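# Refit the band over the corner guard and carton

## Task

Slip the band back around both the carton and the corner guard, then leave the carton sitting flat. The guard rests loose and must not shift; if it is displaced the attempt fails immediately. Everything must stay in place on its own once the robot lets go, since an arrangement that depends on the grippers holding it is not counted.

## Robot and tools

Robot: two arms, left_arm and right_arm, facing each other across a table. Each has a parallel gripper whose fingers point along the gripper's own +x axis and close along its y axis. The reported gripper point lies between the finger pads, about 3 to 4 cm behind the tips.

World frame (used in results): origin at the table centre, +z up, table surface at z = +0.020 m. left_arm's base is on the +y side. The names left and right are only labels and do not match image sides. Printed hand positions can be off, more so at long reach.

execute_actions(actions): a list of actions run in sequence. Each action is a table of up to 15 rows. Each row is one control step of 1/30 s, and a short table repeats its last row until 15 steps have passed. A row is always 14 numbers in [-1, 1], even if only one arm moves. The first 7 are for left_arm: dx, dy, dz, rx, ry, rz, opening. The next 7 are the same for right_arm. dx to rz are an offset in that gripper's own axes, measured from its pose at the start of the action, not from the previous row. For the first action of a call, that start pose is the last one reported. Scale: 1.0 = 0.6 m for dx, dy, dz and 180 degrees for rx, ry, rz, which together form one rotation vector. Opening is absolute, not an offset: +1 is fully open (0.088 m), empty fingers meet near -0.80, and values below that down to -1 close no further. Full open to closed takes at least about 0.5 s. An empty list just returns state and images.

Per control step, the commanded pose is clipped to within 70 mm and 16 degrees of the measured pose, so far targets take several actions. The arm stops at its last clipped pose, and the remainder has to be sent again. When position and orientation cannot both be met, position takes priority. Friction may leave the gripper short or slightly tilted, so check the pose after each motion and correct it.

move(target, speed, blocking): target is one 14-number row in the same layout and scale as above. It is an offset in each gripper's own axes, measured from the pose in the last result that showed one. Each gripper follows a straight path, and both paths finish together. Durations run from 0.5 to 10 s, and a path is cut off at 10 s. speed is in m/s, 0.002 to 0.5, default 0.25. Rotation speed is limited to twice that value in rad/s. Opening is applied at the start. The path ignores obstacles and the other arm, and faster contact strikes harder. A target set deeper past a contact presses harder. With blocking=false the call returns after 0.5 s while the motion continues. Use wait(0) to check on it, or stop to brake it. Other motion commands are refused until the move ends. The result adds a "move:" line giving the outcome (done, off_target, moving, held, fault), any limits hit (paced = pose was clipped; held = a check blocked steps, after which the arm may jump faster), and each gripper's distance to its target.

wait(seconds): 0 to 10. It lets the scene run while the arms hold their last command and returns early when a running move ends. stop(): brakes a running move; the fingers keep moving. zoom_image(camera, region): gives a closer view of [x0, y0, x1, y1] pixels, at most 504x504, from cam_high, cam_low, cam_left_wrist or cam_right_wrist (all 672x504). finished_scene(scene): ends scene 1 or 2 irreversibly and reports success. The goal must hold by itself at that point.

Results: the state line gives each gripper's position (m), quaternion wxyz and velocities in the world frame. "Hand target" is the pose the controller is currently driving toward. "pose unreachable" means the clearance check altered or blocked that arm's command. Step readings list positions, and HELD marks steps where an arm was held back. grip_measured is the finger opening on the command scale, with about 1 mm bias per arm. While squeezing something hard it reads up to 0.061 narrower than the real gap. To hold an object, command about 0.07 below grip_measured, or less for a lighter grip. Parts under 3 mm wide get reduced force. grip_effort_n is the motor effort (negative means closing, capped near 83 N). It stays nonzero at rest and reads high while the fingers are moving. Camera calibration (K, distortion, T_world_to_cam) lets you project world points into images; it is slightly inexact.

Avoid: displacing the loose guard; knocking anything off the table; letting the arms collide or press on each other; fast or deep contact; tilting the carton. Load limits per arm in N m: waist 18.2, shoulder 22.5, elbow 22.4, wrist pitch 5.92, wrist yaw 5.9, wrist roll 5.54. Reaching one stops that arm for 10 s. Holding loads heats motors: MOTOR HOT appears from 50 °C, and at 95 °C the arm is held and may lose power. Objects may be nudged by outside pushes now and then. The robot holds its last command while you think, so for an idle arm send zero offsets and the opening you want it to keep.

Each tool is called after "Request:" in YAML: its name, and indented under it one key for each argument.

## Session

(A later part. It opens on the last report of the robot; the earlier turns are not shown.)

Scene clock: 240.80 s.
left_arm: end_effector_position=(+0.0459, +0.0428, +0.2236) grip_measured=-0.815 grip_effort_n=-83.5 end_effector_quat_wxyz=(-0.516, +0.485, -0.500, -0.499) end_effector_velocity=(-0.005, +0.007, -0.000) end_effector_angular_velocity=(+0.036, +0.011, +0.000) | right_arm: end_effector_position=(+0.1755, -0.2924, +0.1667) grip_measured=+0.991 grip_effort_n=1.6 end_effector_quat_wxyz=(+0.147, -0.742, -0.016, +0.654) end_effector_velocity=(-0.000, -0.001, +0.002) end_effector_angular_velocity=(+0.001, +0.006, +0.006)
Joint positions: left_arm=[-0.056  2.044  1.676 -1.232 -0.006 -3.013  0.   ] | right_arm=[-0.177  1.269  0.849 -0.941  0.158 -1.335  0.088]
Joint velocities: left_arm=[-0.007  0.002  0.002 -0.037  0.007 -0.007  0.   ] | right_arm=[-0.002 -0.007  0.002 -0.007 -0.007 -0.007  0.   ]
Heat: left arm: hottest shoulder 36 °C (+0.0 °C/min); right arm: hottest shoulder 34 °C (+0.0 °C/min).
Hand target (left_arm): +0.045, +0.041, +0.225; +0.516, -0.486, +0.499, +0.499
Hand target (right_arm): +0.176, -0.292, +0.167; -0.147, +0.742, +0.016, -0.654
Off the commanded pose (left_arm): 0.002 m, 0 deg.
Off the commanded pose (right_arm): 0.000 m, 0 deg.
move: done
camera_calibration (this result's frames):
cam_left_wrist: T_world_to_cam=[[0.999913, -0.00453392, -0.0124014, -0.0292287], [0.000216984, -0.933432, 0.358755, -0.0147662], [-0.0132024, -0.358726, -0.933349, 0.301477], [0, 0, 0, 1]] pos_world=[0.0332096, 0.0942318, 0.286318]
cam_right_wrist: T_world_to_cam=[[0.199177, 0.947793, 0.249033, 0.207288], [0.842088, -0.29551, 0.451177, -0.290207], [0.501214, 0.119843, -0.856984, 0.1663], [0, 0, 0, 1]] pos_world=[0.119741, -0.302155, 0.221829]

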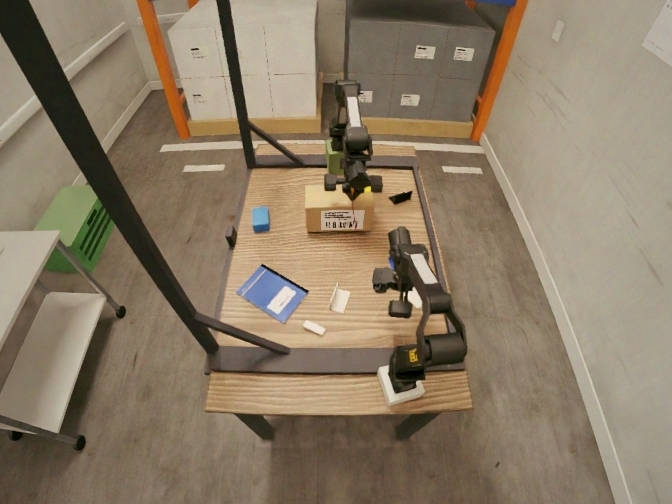

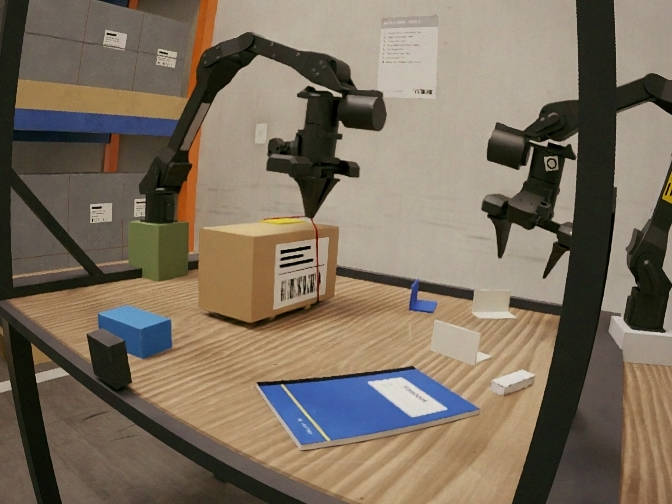

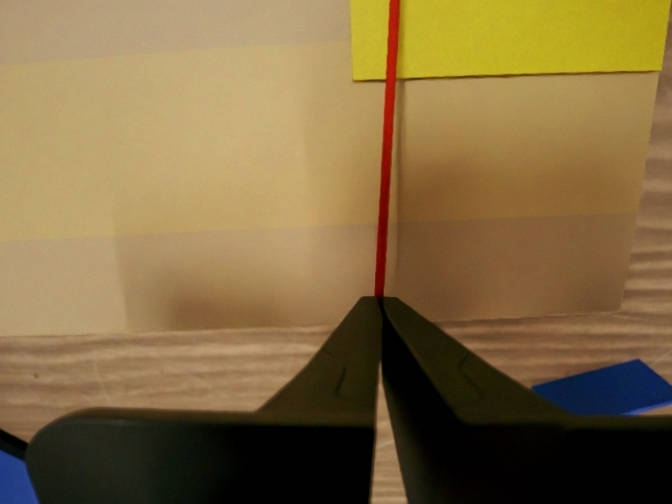

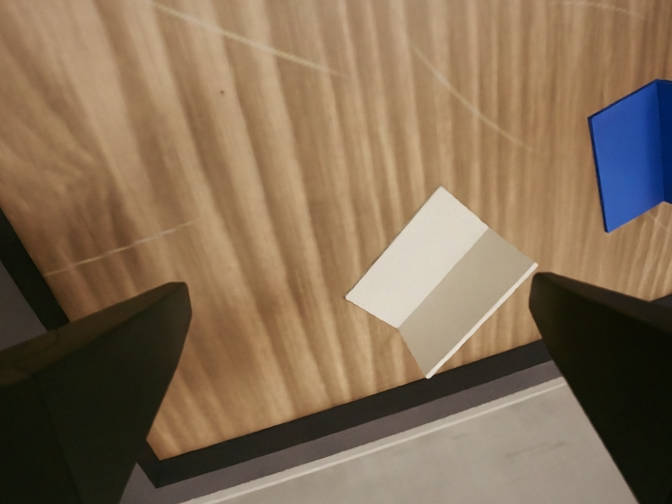

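Request:
move:
  target: [-0.005,0,-0.04,0,0,0,-0.9,0,0,0,0,0,0,1]
  speed: 0.02

Request:
move:
  target: [0,-0.033,-0.003,0,0,0,-0.9,0,0,0,0,0,0,1]
  speed: 0.015

Scene clock: 248.43 s.
left_arm: end_effector_position=(+0.0472, +0.0256, +0.2233) grip_measured=-0.815 grip_effort_n=-83.5 end_effector_quat_wxyz=(-0.520, +0.480, -0.495, -0.504) end_effector_velocity=(+0.003, -0.002, +0.001) end_effector_angular_velocity=(-0.000, -0.022, +0.004) | right_arm: end_effector_position=(+0.1755, -0.2924, +0.1667) grip_measured=+0.991 grip_effort_n=1.2 end_effector_quat_wxyz=(+0.147, -0.742, -0.016, +0.654) end_effector_velocity=(-0.000, -0.002, -0.001) end_effector_angular_velocity=(-0.009, +0.005, +0.006)
Joint positions: left_arm=[-0.057  2.132  1.808 -1.295 -0.006 -3.015  0.   ] | right_arm=[-0.177  1.269  0.849 -0.941  0.158 -1.335  0.088]
Joint velocities: left_arm=[-0.002  0.007  0.017 -0.007 -0.022 -0.007  0.   ] | right_arm=[-0.002 -0.002 -0.002 -0.007 -0.007 -0.007 -0.   ]
Heat: left arm: hottest shoulder 37 °C (+2.0 °C/min); right arm: hottest shoulder 34 °C (+0.0 °C/min).
Hand target (left_arm): +0.045, +0.019, +0.226; +0.515, -0.485, +0.499, +0.499
Hand target (right_arm): +0.176, -0.292, +0.167; -0.147, +0.742, +0.016, -0.654
Off the commanded pose (left_arm): 0.008 m, 1 deg.
Off the commanded pose (right_arm): 0.000 m, 0 deg.
move: done
camera_calibration (this result's frames):
cam_left_wrist: T_world_to_cam=[[0.999892, -0.003519, -0.0142728, -0.0302948], [0.0015587, -0.940072, 0.340973, -0.026647], [-0.0146174, -0.340958, -0.939965, 0.296203], [0, 0, 0, 1]] pos_world=[0.0346628, 0.0758361, 0.287074]
cam_right_wrist: T_world_to_cam=[[0.199177, 0.947793, 0.249033, 0.207288], [0.842088, -0.29551, 0.451177, -0.290207], [0.501214, 0.119843, -0.856984, 0.1663], [0, 0, 0, 1]] pos_world=[0.119741, -0.302155, 0.221829]

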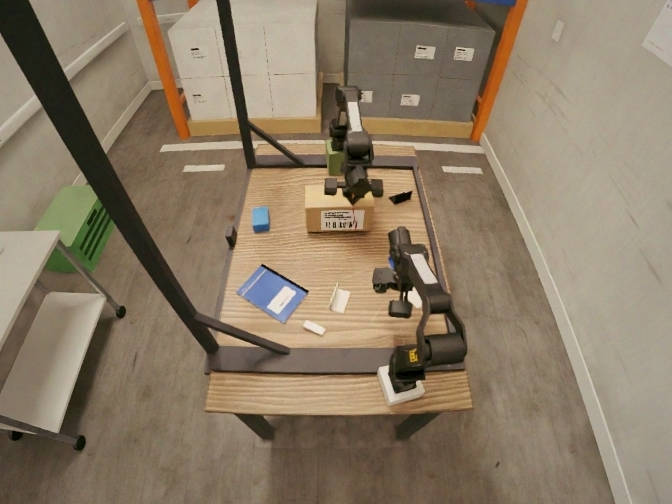

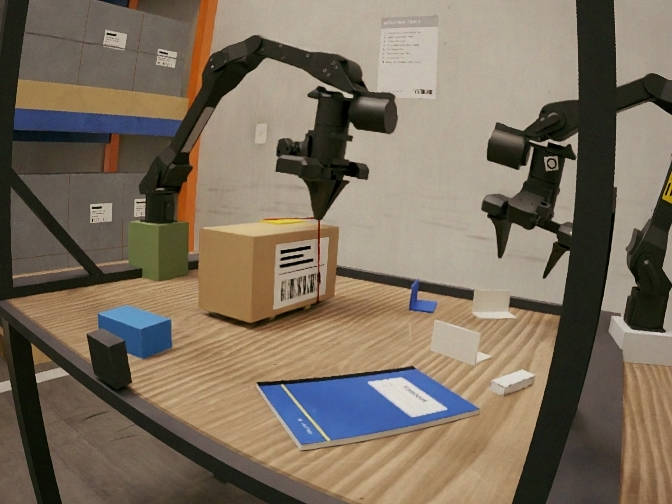

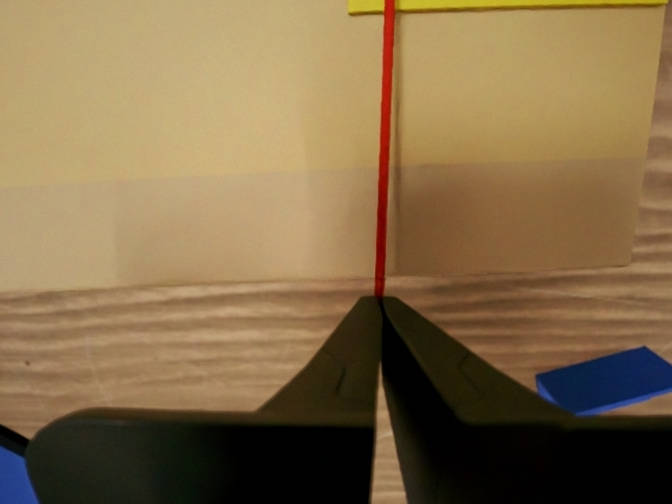

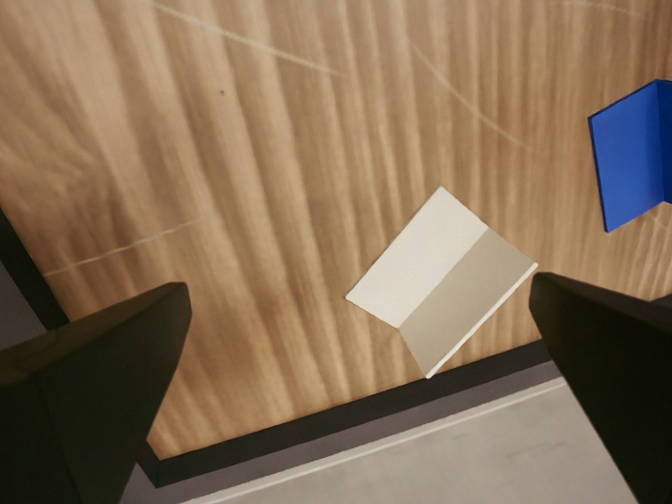

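Scene clock: 249.97 s.
left_arm: end_effector_position=(+0.0652, +0.0289, +0.2219) grip_measured=-0.815 grip_effort_n=-83.5 end_effector_quat_wxyz=(-0.521, +0.477, -0.491, -0.510) end_effector_velocity=(-0.004, -0.002, +0.000) end_effector_angular_velocity=(-0.008, +0.006, +0.000) | right_arm: end_effector_position=(+0.1755, -0.2924, +0.1667) grip_measured=+0.991 grip_effort_n=1.6 end_effector_quat_wxyz=(+0.147, -0.742, -0.016, +0.654) end_effector_velocity=(+0.003, -0.005, -0.001) end_effector_angular_velocity=(-0.023, -0.010, -0.002)
Joint positions: left_arm=[-0.012  2.141  1.816 -1.309 -0.006 -2.974  0.   ] | right_arm=[-0.177  1.269  0.849 -0.941  0.158 -1.335  0.088]
Joint velocities: left_arm=[-0.007 -0.002 -0.002  0.007  0.007 -0.007  0.   ] | right_arm=[-0.007 -0.002 -0.002 -0.022  0.007 -0.007 -0.   ]
Heat: left arm: hottest shoulder 37 °C (+2.0 °C/min); right arm: hottest shoulder 34 °C (+0.0 °C/min).
Hand target (left_arm): +0.067, +0.023, +0.223; +0.519, -0.481, +0.495, +0.504
Hand target (right_arm): +0.176, -0.292, +0.167; -0.147, +0.742, +0.016, -0.654
Off the commanded pose (left_arm): 0.006 m, 1 deg.
Off the commanded pose (right_arm): 0.000 m, 0 deg.
move: done
camera_calibration (this result's frames):
cam_left_wrist: T_world_to_cam=[[0.999832, 0.00135463, -0.0183024, -0.0474724], [0.00727389, -0.944847, 0.32743, -0.0203413], [-0.0168494, -0.327508, -0.944698, 0.29701], [0, 0, 0, 1]] pos_world=[0.0526168, 0.0781182, 0.286376]
cam_right_wrist: T_world_to_cam=[[0.199177, 0.947793, 0.249033, 0.207288], [0.842088, -0.29551, 0.451177, -0.290207], [0.501214, 0.119843, -0.856984, 0.1663], [0, 0, 0, 1]] pos_world=[0.119741, -0.302155, 0.221829]

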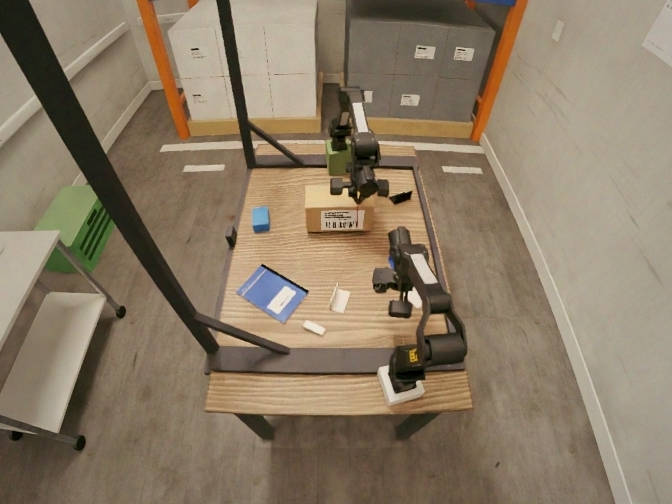

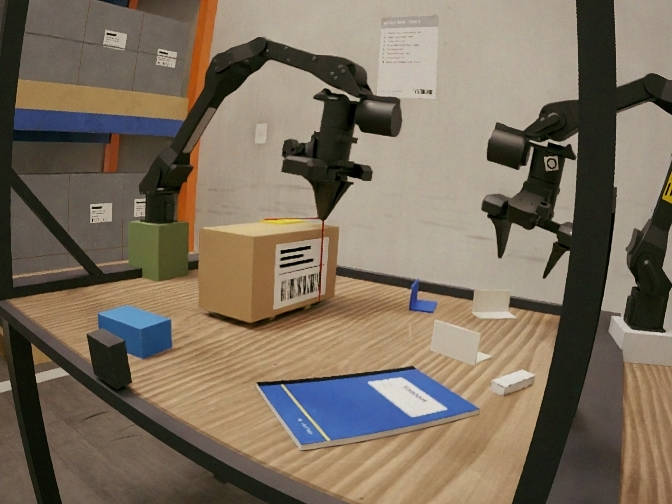

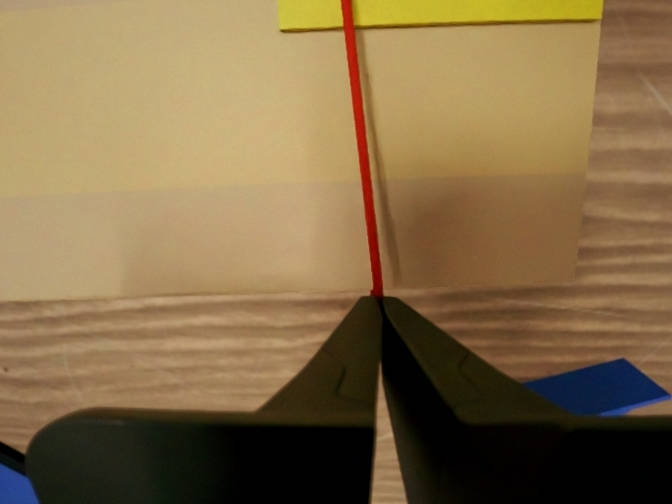

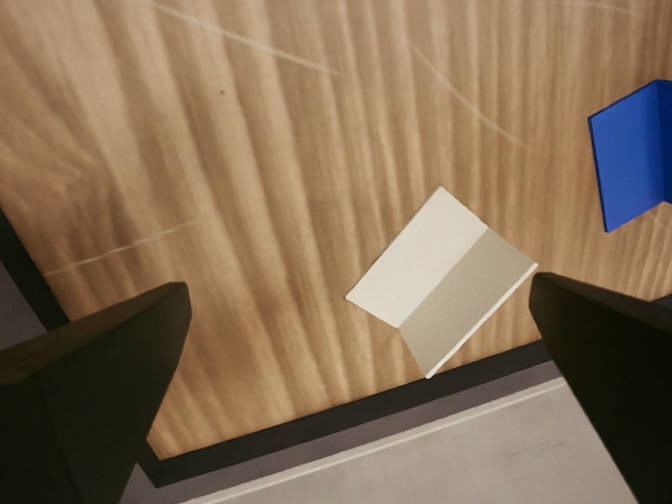

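Request:
move:
  target: [0.04,0.003,0.018,0,-0.01,0,-0.9,0,0,0,0,0,0,1]
  speed: 0.015

Scene clock: 255.00 s.
left_arm: end_effector_position=(+0.0641, +0.0372, +0.2032) grip_measured=-0.815 grip_effort_n=-83.5 end_effector_quat_wxyz=(-0.524, +0.472, -0.488, -0.514) end_effector_velocity=(-0.000, +0.004, +0.002) end_effector_angular_velocity=(+0.008, -0.007, +0.004) | right_arm: end_effector_position=(+0.1755, -0.2924, +0.1667) grip_measured=+0.991 grip_effort_n=2.1 end_effector_quat_wxyz=(+0.147, -0.742, -0.016, +0.654) end_effector_velocity=(+0.001, -0.000, -0.001) end_effector_angular_velocity=(+0.001, +0.006, +0.001)
Joint positions: left_arm=[-0.012  2.13   1.723 -1.242 -0.007 -2.974  0.   ] | right_arm=[-0.177  1.269  0.849 -0.941  0.158 -1.335  0.088]
Joint velocities: left_arm=[-0.002 -0.012 -0.012 -0.007 -0.007 -0.007  0.   ] | right_arm=[-0.007 -0.002 -0.007  0.007 -0.007 -0.007  0.   ]
Heat: left arm: hottest shoulder 38 °C (+3.0 °C/min); right arm: hottest shoulder 34 °C (+0.0 °C/min).
Hand target (left_arm): +0.064, +0.041, +0.199; +0.528, -0.468, +0.483, +0.518
Hand target (right_arm): +0.176, -0.292, +0.167; -0.147, +0.742, +0.016, -0.654
Off the commanded pose (left_arm): 0.006 m, 1 deg.
Off the commanded pose (right_arm): 0.000 m, 0 deg.
move: done
camera_calibration (this result's frames):
cam_left_wrist: T_world_to_cam=[[0.999805, 0.00120959, -0.0197221, -0.0464548], [0.00732342, -0.949722, 0.31301, -0.00324125], [-0.0183519, -0.313093, -0.949545, 0.282575], [0, 0, 0, 1]] pos_world=[0.0516552, 0.0854502, 0.268416]
cam_right_wrist: T_world_to_cam=[[0.199177, 0.947793, 0.249033, 0.207288], [0.842088, -0.29551, 0.451177, -0.290207], [0.501214, 0.119843, -0.856984, 0.1663], [0, 0, 0, 1]] pos_world=[0.119741, -0.302155, 0.221829]

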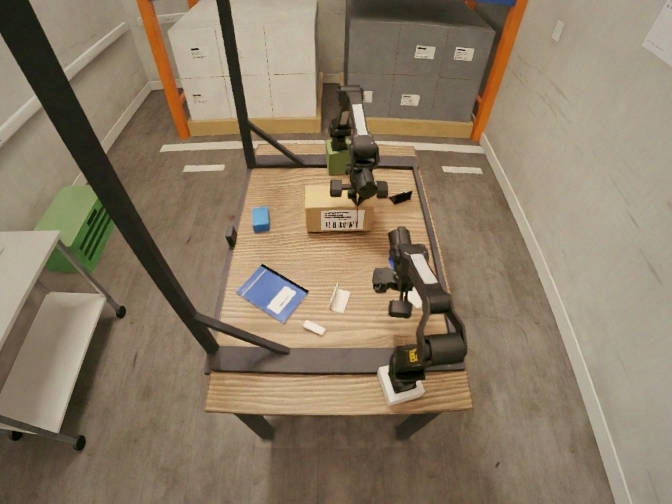

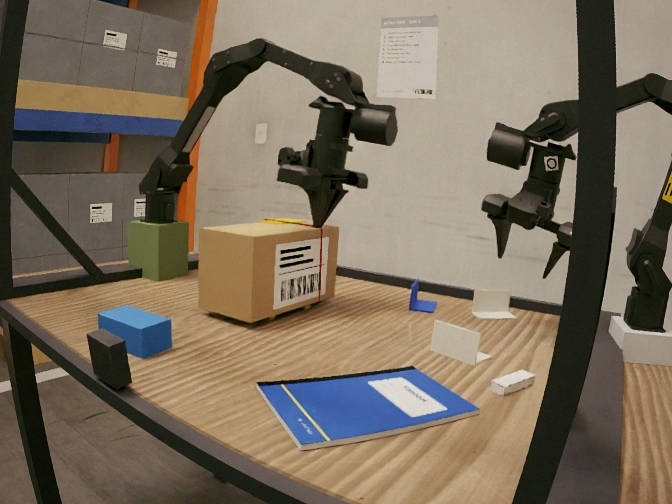

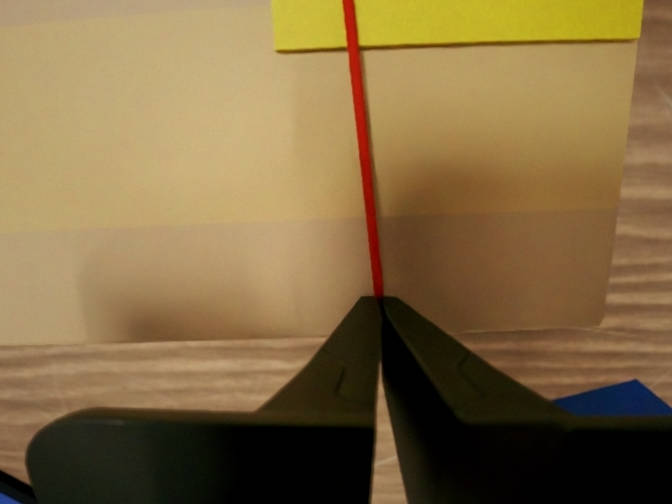

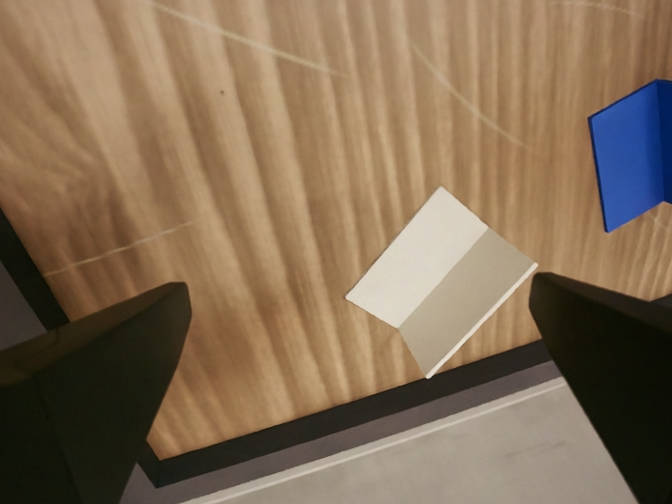

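Release, then lift.

Request:
execute_actions:
  actions:
    - [[0,0,0,0,0,0,-0.72,0,0,0,0,0,0,1]]
    - [[0,0,0,0,0,0,-0.53,0,0,0,0,0,0,1]]

Request:
move:
  target: [-0.1,0.005,0.08,0,-0.03,0,-0.51,0,0,0,0,0,0,1]
  speed: 0.06

Scene clock: 259.07 s.
left_arm: end_effector_position=(+0.0641, +0.0370, +0.2033) grip_measured=-0.534 grip_effort_n=19.3 end_effector_quat_wxyz=(-0.524, +0.472, -0.488, -0.514) end_effector_velocity=(-0.002, +0.002, -0.001) end_effector_angular_velocity=(+0.013, -0.005, -0.015) | right_arm: end_effector_position=(+0.1755, -0.2924, +0.1667) grip_measured=+0.991 grip_effort_n=1.2 end_effector_quat_wxyz=(+0.147, -0.742, -0.016, +0.654) end_effector_velocity=(-0.000, -0.002, -0.001) end_effector_angular_velocity=(-0.009, +0.005, +0.006)
Joint positions: left_arm=[-0.012  2.13   1.724 -1.242 -0.007 -2.974  0.013] | right_arm=[-0.177  1.269  0.849 -0.941  0.158 -1.335  0.088]
Joint velocities: left_arm=[-0.007  0.002 -0.002 -0.007 -0.007  0.007  0.001] | right_arm=[-0.002 -0.002 -0.002 -0.007 -0.007 -0.007 -0.   ]
Heat: left arm: hottest shoulder 39 °C (+4.0 °C/min); right arm: hottest shoulder 34 °C (+0.0 °C/min).
Hand target (left_arm): +0.064, +0.037, +0.203; +0.524, -0.472, +0.488, +0.514
Hand target (right_arm): +0.176, -0.292, +0.167; -0.147, +0.742, +0.016, -0.654
Off the commanded pose (left_arm): 0.000 m, 0 deg.
Off the commanded pose (right_arm): 0.000 m, 0 deg.
Step readings (end_effector_position; steps 1 to 15: 1st action; 16 to 30: 2nd action):
0: left_arm (+0.0641, +0.0372, +0.2031) | right_arm (+0.1755, -0.2924, +0.1667)
1: left_arm (+0.0641, +0.0372, +0.2031) | right_arm (+0.1755, -0.2924, +0.1667)
2: left_arm (+0.0641, +0.0372, +0.2031) | right_arm (+0.1755, -0.2924, +0.1667)
4: left_arm (+0.0641, +0.0371, +0.2032) | right_arm (+0.1755, -0.2924, +0.1667)
8: left_arm (+0.0641, +0.0371, +0.2032) | right_arm (+0.1755, -0.2924, +0.1667)
15: left_arm (+0.0641, +0.0371, +0.2032) | right_arm (+0.1755, -0.2924, +0.1667)
16: left_arm (+0.0641, +0.0371, +0.2032) | right_arm (+0.1755, -0.2924, +0.1667)
17: left_arm (+0.0641, +0.0370, +0.2033) | right_arm (+0.1755, -0.2924, +0.1667)
19: left_arm (+0.0641, +0.0370, +0.2033) | right_arm (+0.1755, -0.2924, +0.1667)
23: left_arm (+0.0641, +0.0370, +0.2033) | right_arm (+0.1755, -0.2924, +0.1667)
30: end_effector_position above
camera_calibration (this result's frames):
cam_left_wrist: T_world_to_cam=[[0.999807, 0.00119474, -0.0196147, -0.0465002], [0.00728949, -0.949485, 0.313728, -0.00359063], [-0.0182491, -0.31381, -0.94931, 0.282569], [0, 0, 0, 1]] pos_world=[0.051674, 0.0853194, 0.26846]
cam_right_wrist: T_world_to_cam=[[0.199177, 0.947793, 0.249033, 0.207288], [0.842088, -0.29551, 0.451177, -0.290207], [0.501214, 0.119843, -0.856984, 0.1663], [0, 0, 0, 1]] pos_world=[0.119741, -0.302155, 0.221829]

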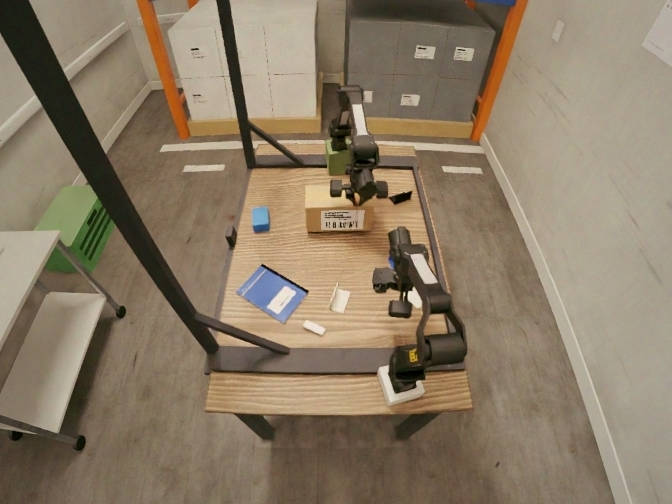

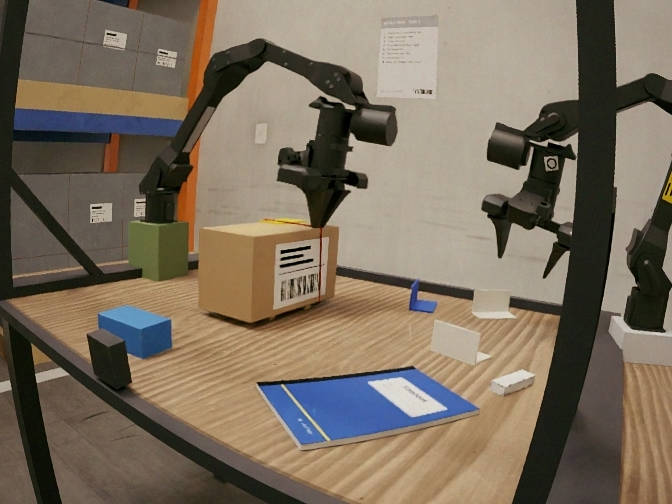

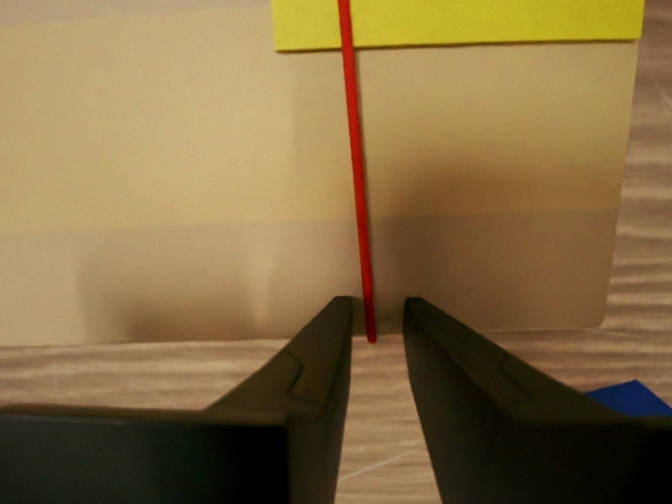

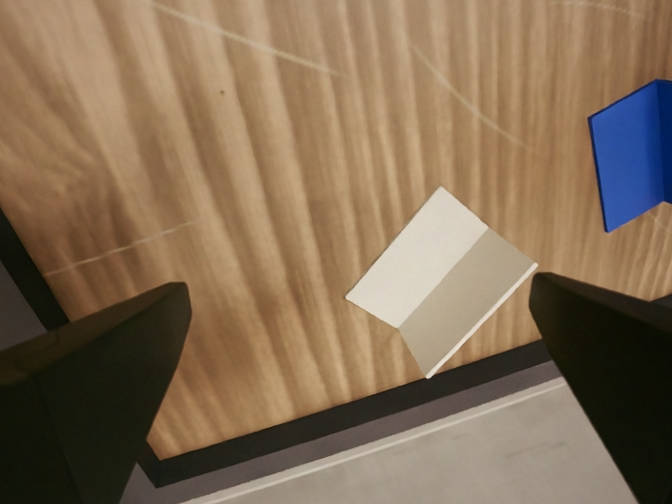

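Scene clock: 260.70 s.
left_arm: end_effector_position=(+0.0601, +0.0806, +0.2605) grip_measured=-0.513 grip_effort_n=16.5 end_effector_quat_wxyz=(+0.549, -0.441, +0.460, +0.542) end_effector_velocity=(-0.004, +0.004, +0.002) end_effector_angular_velocity=(+0.016, +0.005, +0.016) | right_arm: end_effector_position=(+0.1755, -0.2924, +0.1667) grip_measured=+0.991 grip_effort_n=1.6 end_effector_quat_wxyz=(+0.147, -0.742, -0.016, +0.654) end_effector_velocity=(+0.001, -0.002, -0.001) end_effector_angular_velocity=(-0.013, -0.010, +0.008)
Joint positions: left_arm=[-0.011  2.031  1.788 -1.518 -0.018 -2.974  0.014] | right_arm=[-0.177  1.269  0.849 -0.941  0.158 -1.335  0.088]
Joint velocities: left_arm=[-0.007 -0.002  0.002 -0.022  0.007 -0.022 -0.   ] | right_arm=[ 0.002  0.002 -0.002 -0.007  0.007 -0.007  0.   ]
Heat: left arm: hottest shoulder 39 °C (+4.0 °C/min); right arm: hottest shoulder 34 °C (+0.0 °C/min).
Hand target (left_arm): +0.062, +0.080, +0.267; +0.546, -0.448, +0.463, +0.536
Hand target (right_arm): +0.176, -0.292, +0.167; -0.147, +0.742, +0.016, -0.654
Off the commanded pose (left_arm): 0.007 m, 1 deg.
Off the commanded pose (right_arm): 0.000 m, 0 deg.
move: done
camera_calibration (this result's frames):
cam_left_wrist: T_world_to_cam=[[0.999712, 0.00321708, -0.023799, -0.0404521], [0.00801991, -0.978818, 0.204574, 0.0505848], [-0.0226368, -0.204706, -0.978562, 0.349601], [0, 0, 0, 1]] pos_world=[0.0479486, 0.121209, 0.330795]
cam_right_wrist: T_world_to_cam=[[0.199177, 0.947793, 0.249033, 0.207288], [0.842088, -0.29551, 0.451177, -0.290207], [0.501214, 0.119843, -0.856984, 0.1663], [0, 0, 0, 1]] pos_world=[0.119741, -0.302155, 0.221829]

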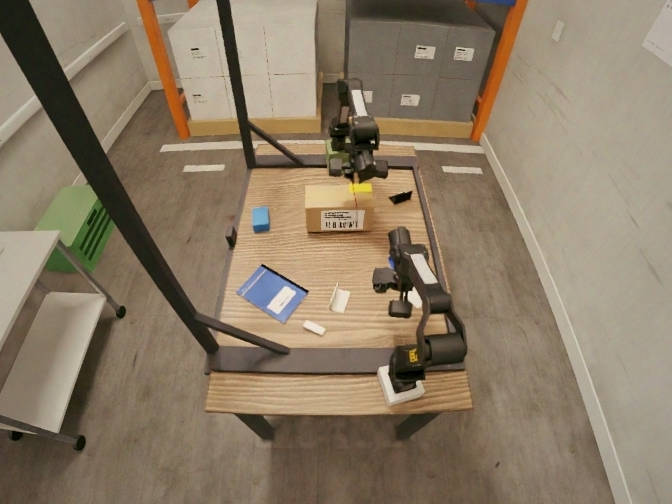

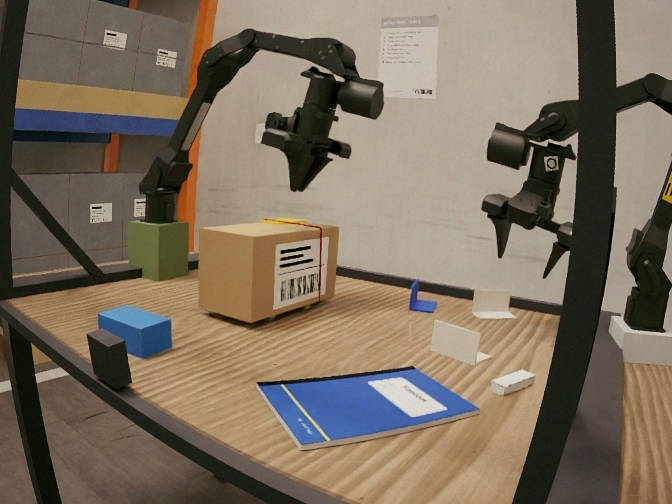

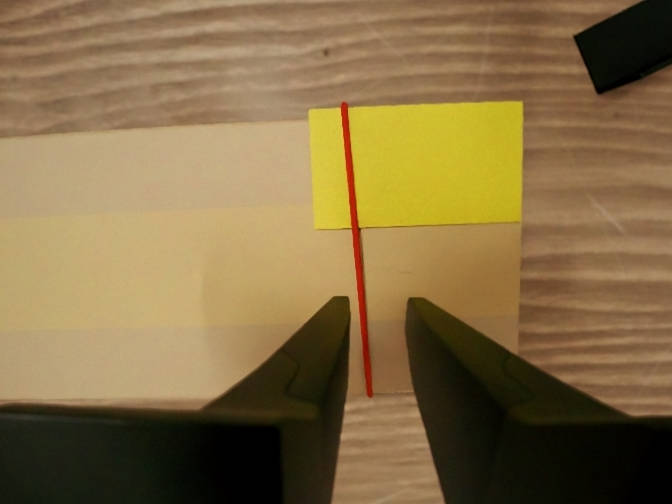

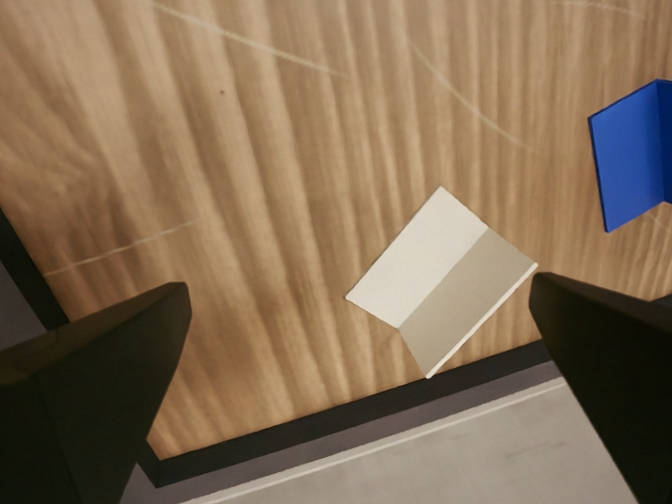

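Request:
zoom_image:
  camera: "cam_high"
  region: [290, 160, 410, 250]

Region (290, 160, 410, 250) of cam_high's 672x504 image, scaled by 4.200, with more detail than that image has; it fills the top 378 rows of this view, and the rest is white.

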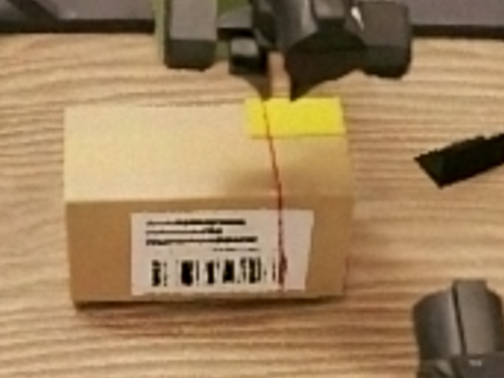

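Request:
move:
  target: [0.056,0.014,0.064,0,0.058,0,-0.51,0,0,0,0,0,0,1]
  speed: 0.08

Scene clock: 276.00 s.
left_arm: end_effector_position=(+0.0525, +0.1227, +0.2338) grip_measured=-0.513 grip_effort_n=16.5 end_effector_quat_wxyz=(-0.508, +0.488, -0.504, -0.501) end_effector_velocity=(+0.003, -0.002, -0.002) end_effector_angular_velocity=(-0.023, -0.026, +0.004) | right_arm: end_effector_position=(+0.1755, -0.2924, +0.1667) grip_measured=+0.991 grip_effort_n=1.2 end_effector_quat_wxyz=(+0.147, -0.742, -0.016, +0.654) end_effector_velocity=(-0.004, -0.003, -0.002) end_effector_angular_velocity=(-0.015, +0.019, +0.014)
Joint positions: left_arm=[-0.003  1.73   1.3   -1.159  0.006 -2.967  0.014] | right_arm=[-0.177  1.269  0.849 -0.941  0.158 -1.335  0.088]
Joint velocities: left_arm=[-0.002 -0.012 -0.022  0.037 -0.022 -0.007 -0.   ] | right_arm=[ 0.002 -0.002 -0.007 -0.007 -0.022 -0.007 -0.   ]
Heat: left arm: hottest shoulder 42 °C (+7.1 °C/min); right arm: hottest shoulder 33 °C (-1.0 °C/min).
Hand target (left_arm): +0.052, +0.125, +0.235; +0.506, -0.488, +0.508, +0.498
Hand target (right_arm): +0.176, -0.292, +0.167; -0.147, +0.742, +0.016, -0.654
Off the commanded pose (left_arm): 0.002 m, 1 deg.
Off the commanded pose (right_arm): 0.000 m, 0 deg.
move: done
camera_calibration (this result's frames):
cam_left_wrist: T_world_to_cam=[[0.999705, 0.00239311, -0.0241543, -0.0334278], [0.0111823, -0.928642, 0.370808, 0.0521153], [-0.0215433, -0.370969, -0.928395, 0.340492], [0, 0, 0, 1]] pos_world=[0.0401706, 0.174788, 0.295979]
cam_right_wrist: T_world_to_cam=[[0.199177, 0.947793, 0.249033, 0.207288], [0.842088, -0.29551, 0.451177, -0.290207], [0.501214, 0.119843, -0.856984, 0.1663], [0, 0, 0, 1]] pos_world=[0.119741, -0.302155, 0.221829]

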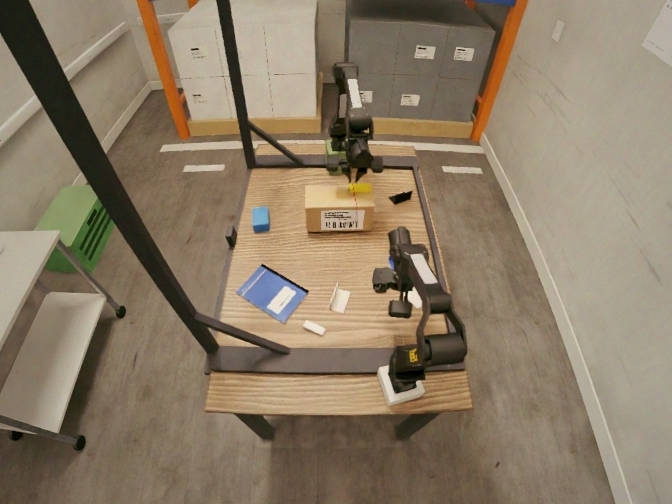

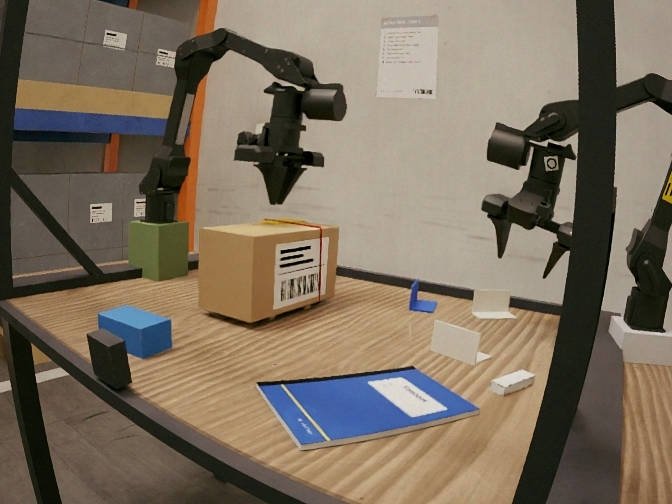

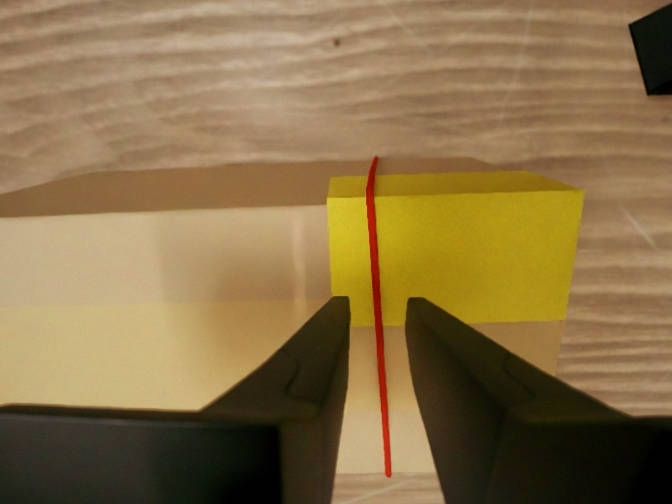

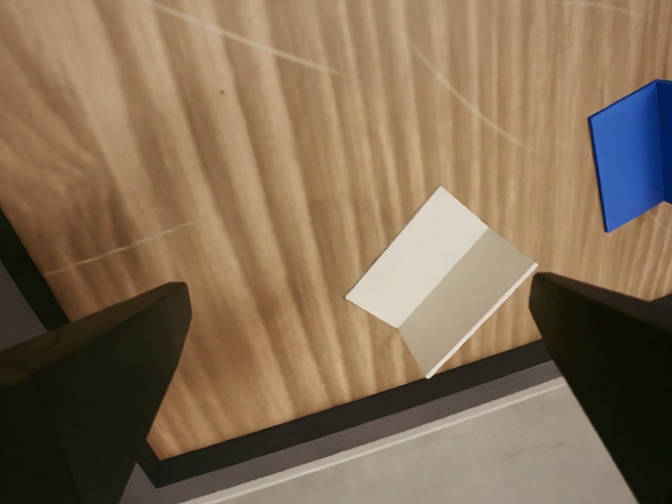

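Request:
move:
  target: [0.062,0,0.003,0,-0.012,0,-0.51,0,0,0,0,0,0,1]
  speed: 0.025

Scene clock: 285.20 s.
left_arm: end_effector_position=(+0.0528, +0.1224, +0.2038) grip_measured=-0.513 grip_effort_n=17.0 end_effector_quat_wxyz=(-0.511, +0.484, -0.501, -0.504) end_effector_velocity=(-0.000, +0.000, -0.001) end_effector_angular_velocity=(-0.003, +0.006, +0.025) | right_arm: end_effector_position=(+0.1755, -0.2924, +0.1667) grip_measured=+0.991 grip_effort_n=1.6 end_effector_quat_wxyz=(+0.147, -0.742, -0.016, +0.654) end_effector_velocity=(+0.001, -0.002, -0.001) end_effector_angular_velocity=(-0.009, +0.005, +0.001)
Joint positions: left_arm=[-0.003  1.77   1.225 -1.057  0.005 -2.967  0.014] | right_arm=[-0.177  1.269  0.849 -0.941  0.158 -1.335  0.088]
Joint velocities: left_arm=[ 0.002 -0.002 -0.007  0.007  0.007 -0.022 -0.   ] | right_arm=[-0.007 -0.002 -0.002 -0.007 -0.007 -0.007 -0.   ]
Heat: left arm: hottest shoulder 42 °C (+7.0 °C/min); right arm: hottest shoulder 33 °C (-1.0 °C/min).
Hand target (left_arm): +0.052, +0.125, +0.197; +0.517, -0.478, +0.494, +0.510
Hand target (right_arm): +0.176, -0.292, +0.167; -0.147, +0.742, +0.016, -0.654
Off the commanded pose (left_arm): 0.008 m, 1 deg.
Off the commanded pose (right_arm): 0.000 m, 0 deg.
move: done
camera_calibration (this result's frames):
cam_left_wrist: T_world_to_cam=[[0.999701, 0.00268171, -0.0242973, -0.034486], [0.0112031, -0.933694, 0.357896, 0.0662362], [-0.0217264, -0.358062, -0.933445, 0.312041], [0, 0, 0, 1]] pos_world=[0.0405131, 0.173667, 0.26673]
cam_right_wrist: T_world_to_cam=[[0.199177, 0.947793, 0.249033, 0.207288], [0.842088, -0.29551, 0.451177, -0.290207], [0.501214, 0.119843, -0.856984, 0.1663], [0, 0, 0, 1]] pos_world=[0.119741, -0.302155, 0.221829]

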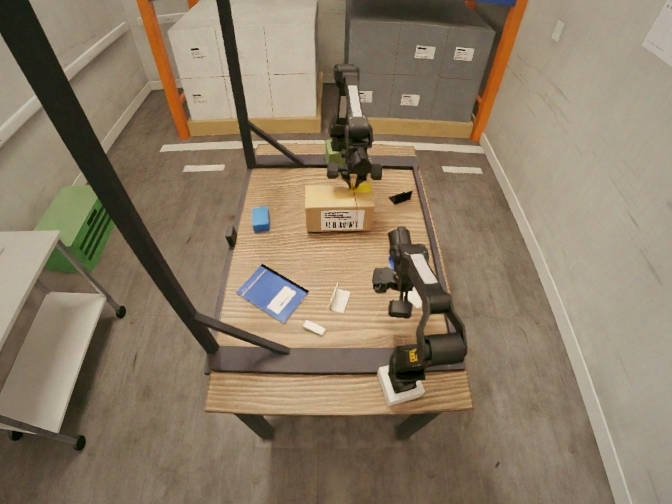

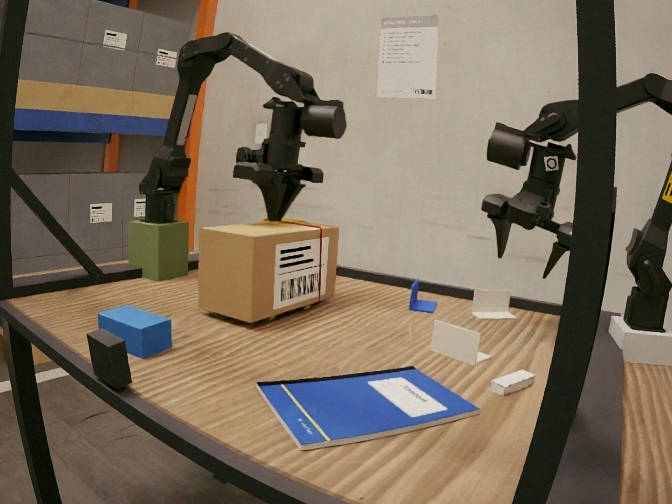

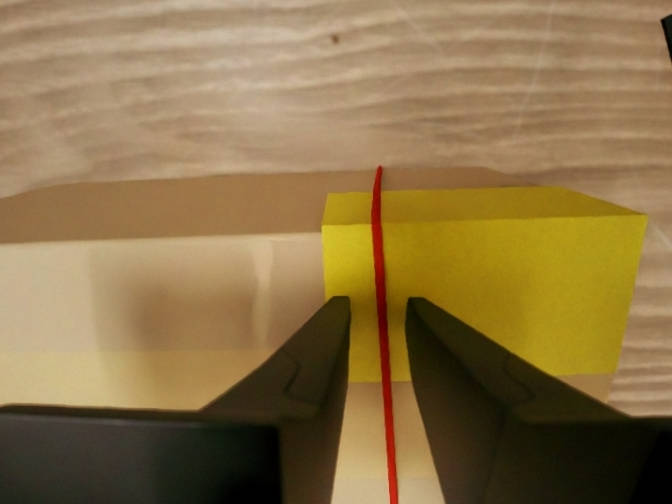

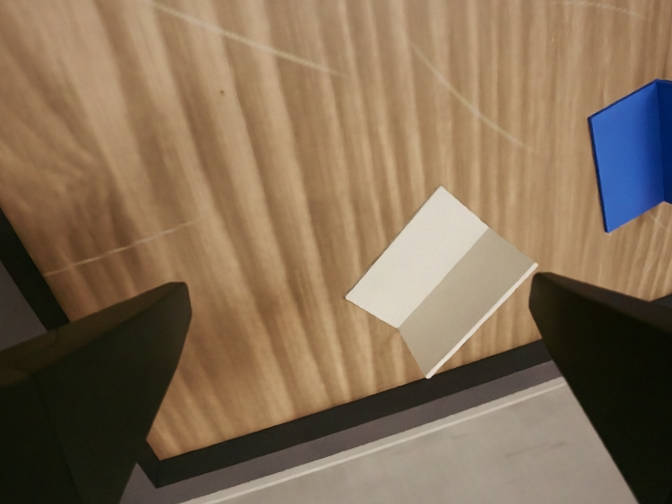

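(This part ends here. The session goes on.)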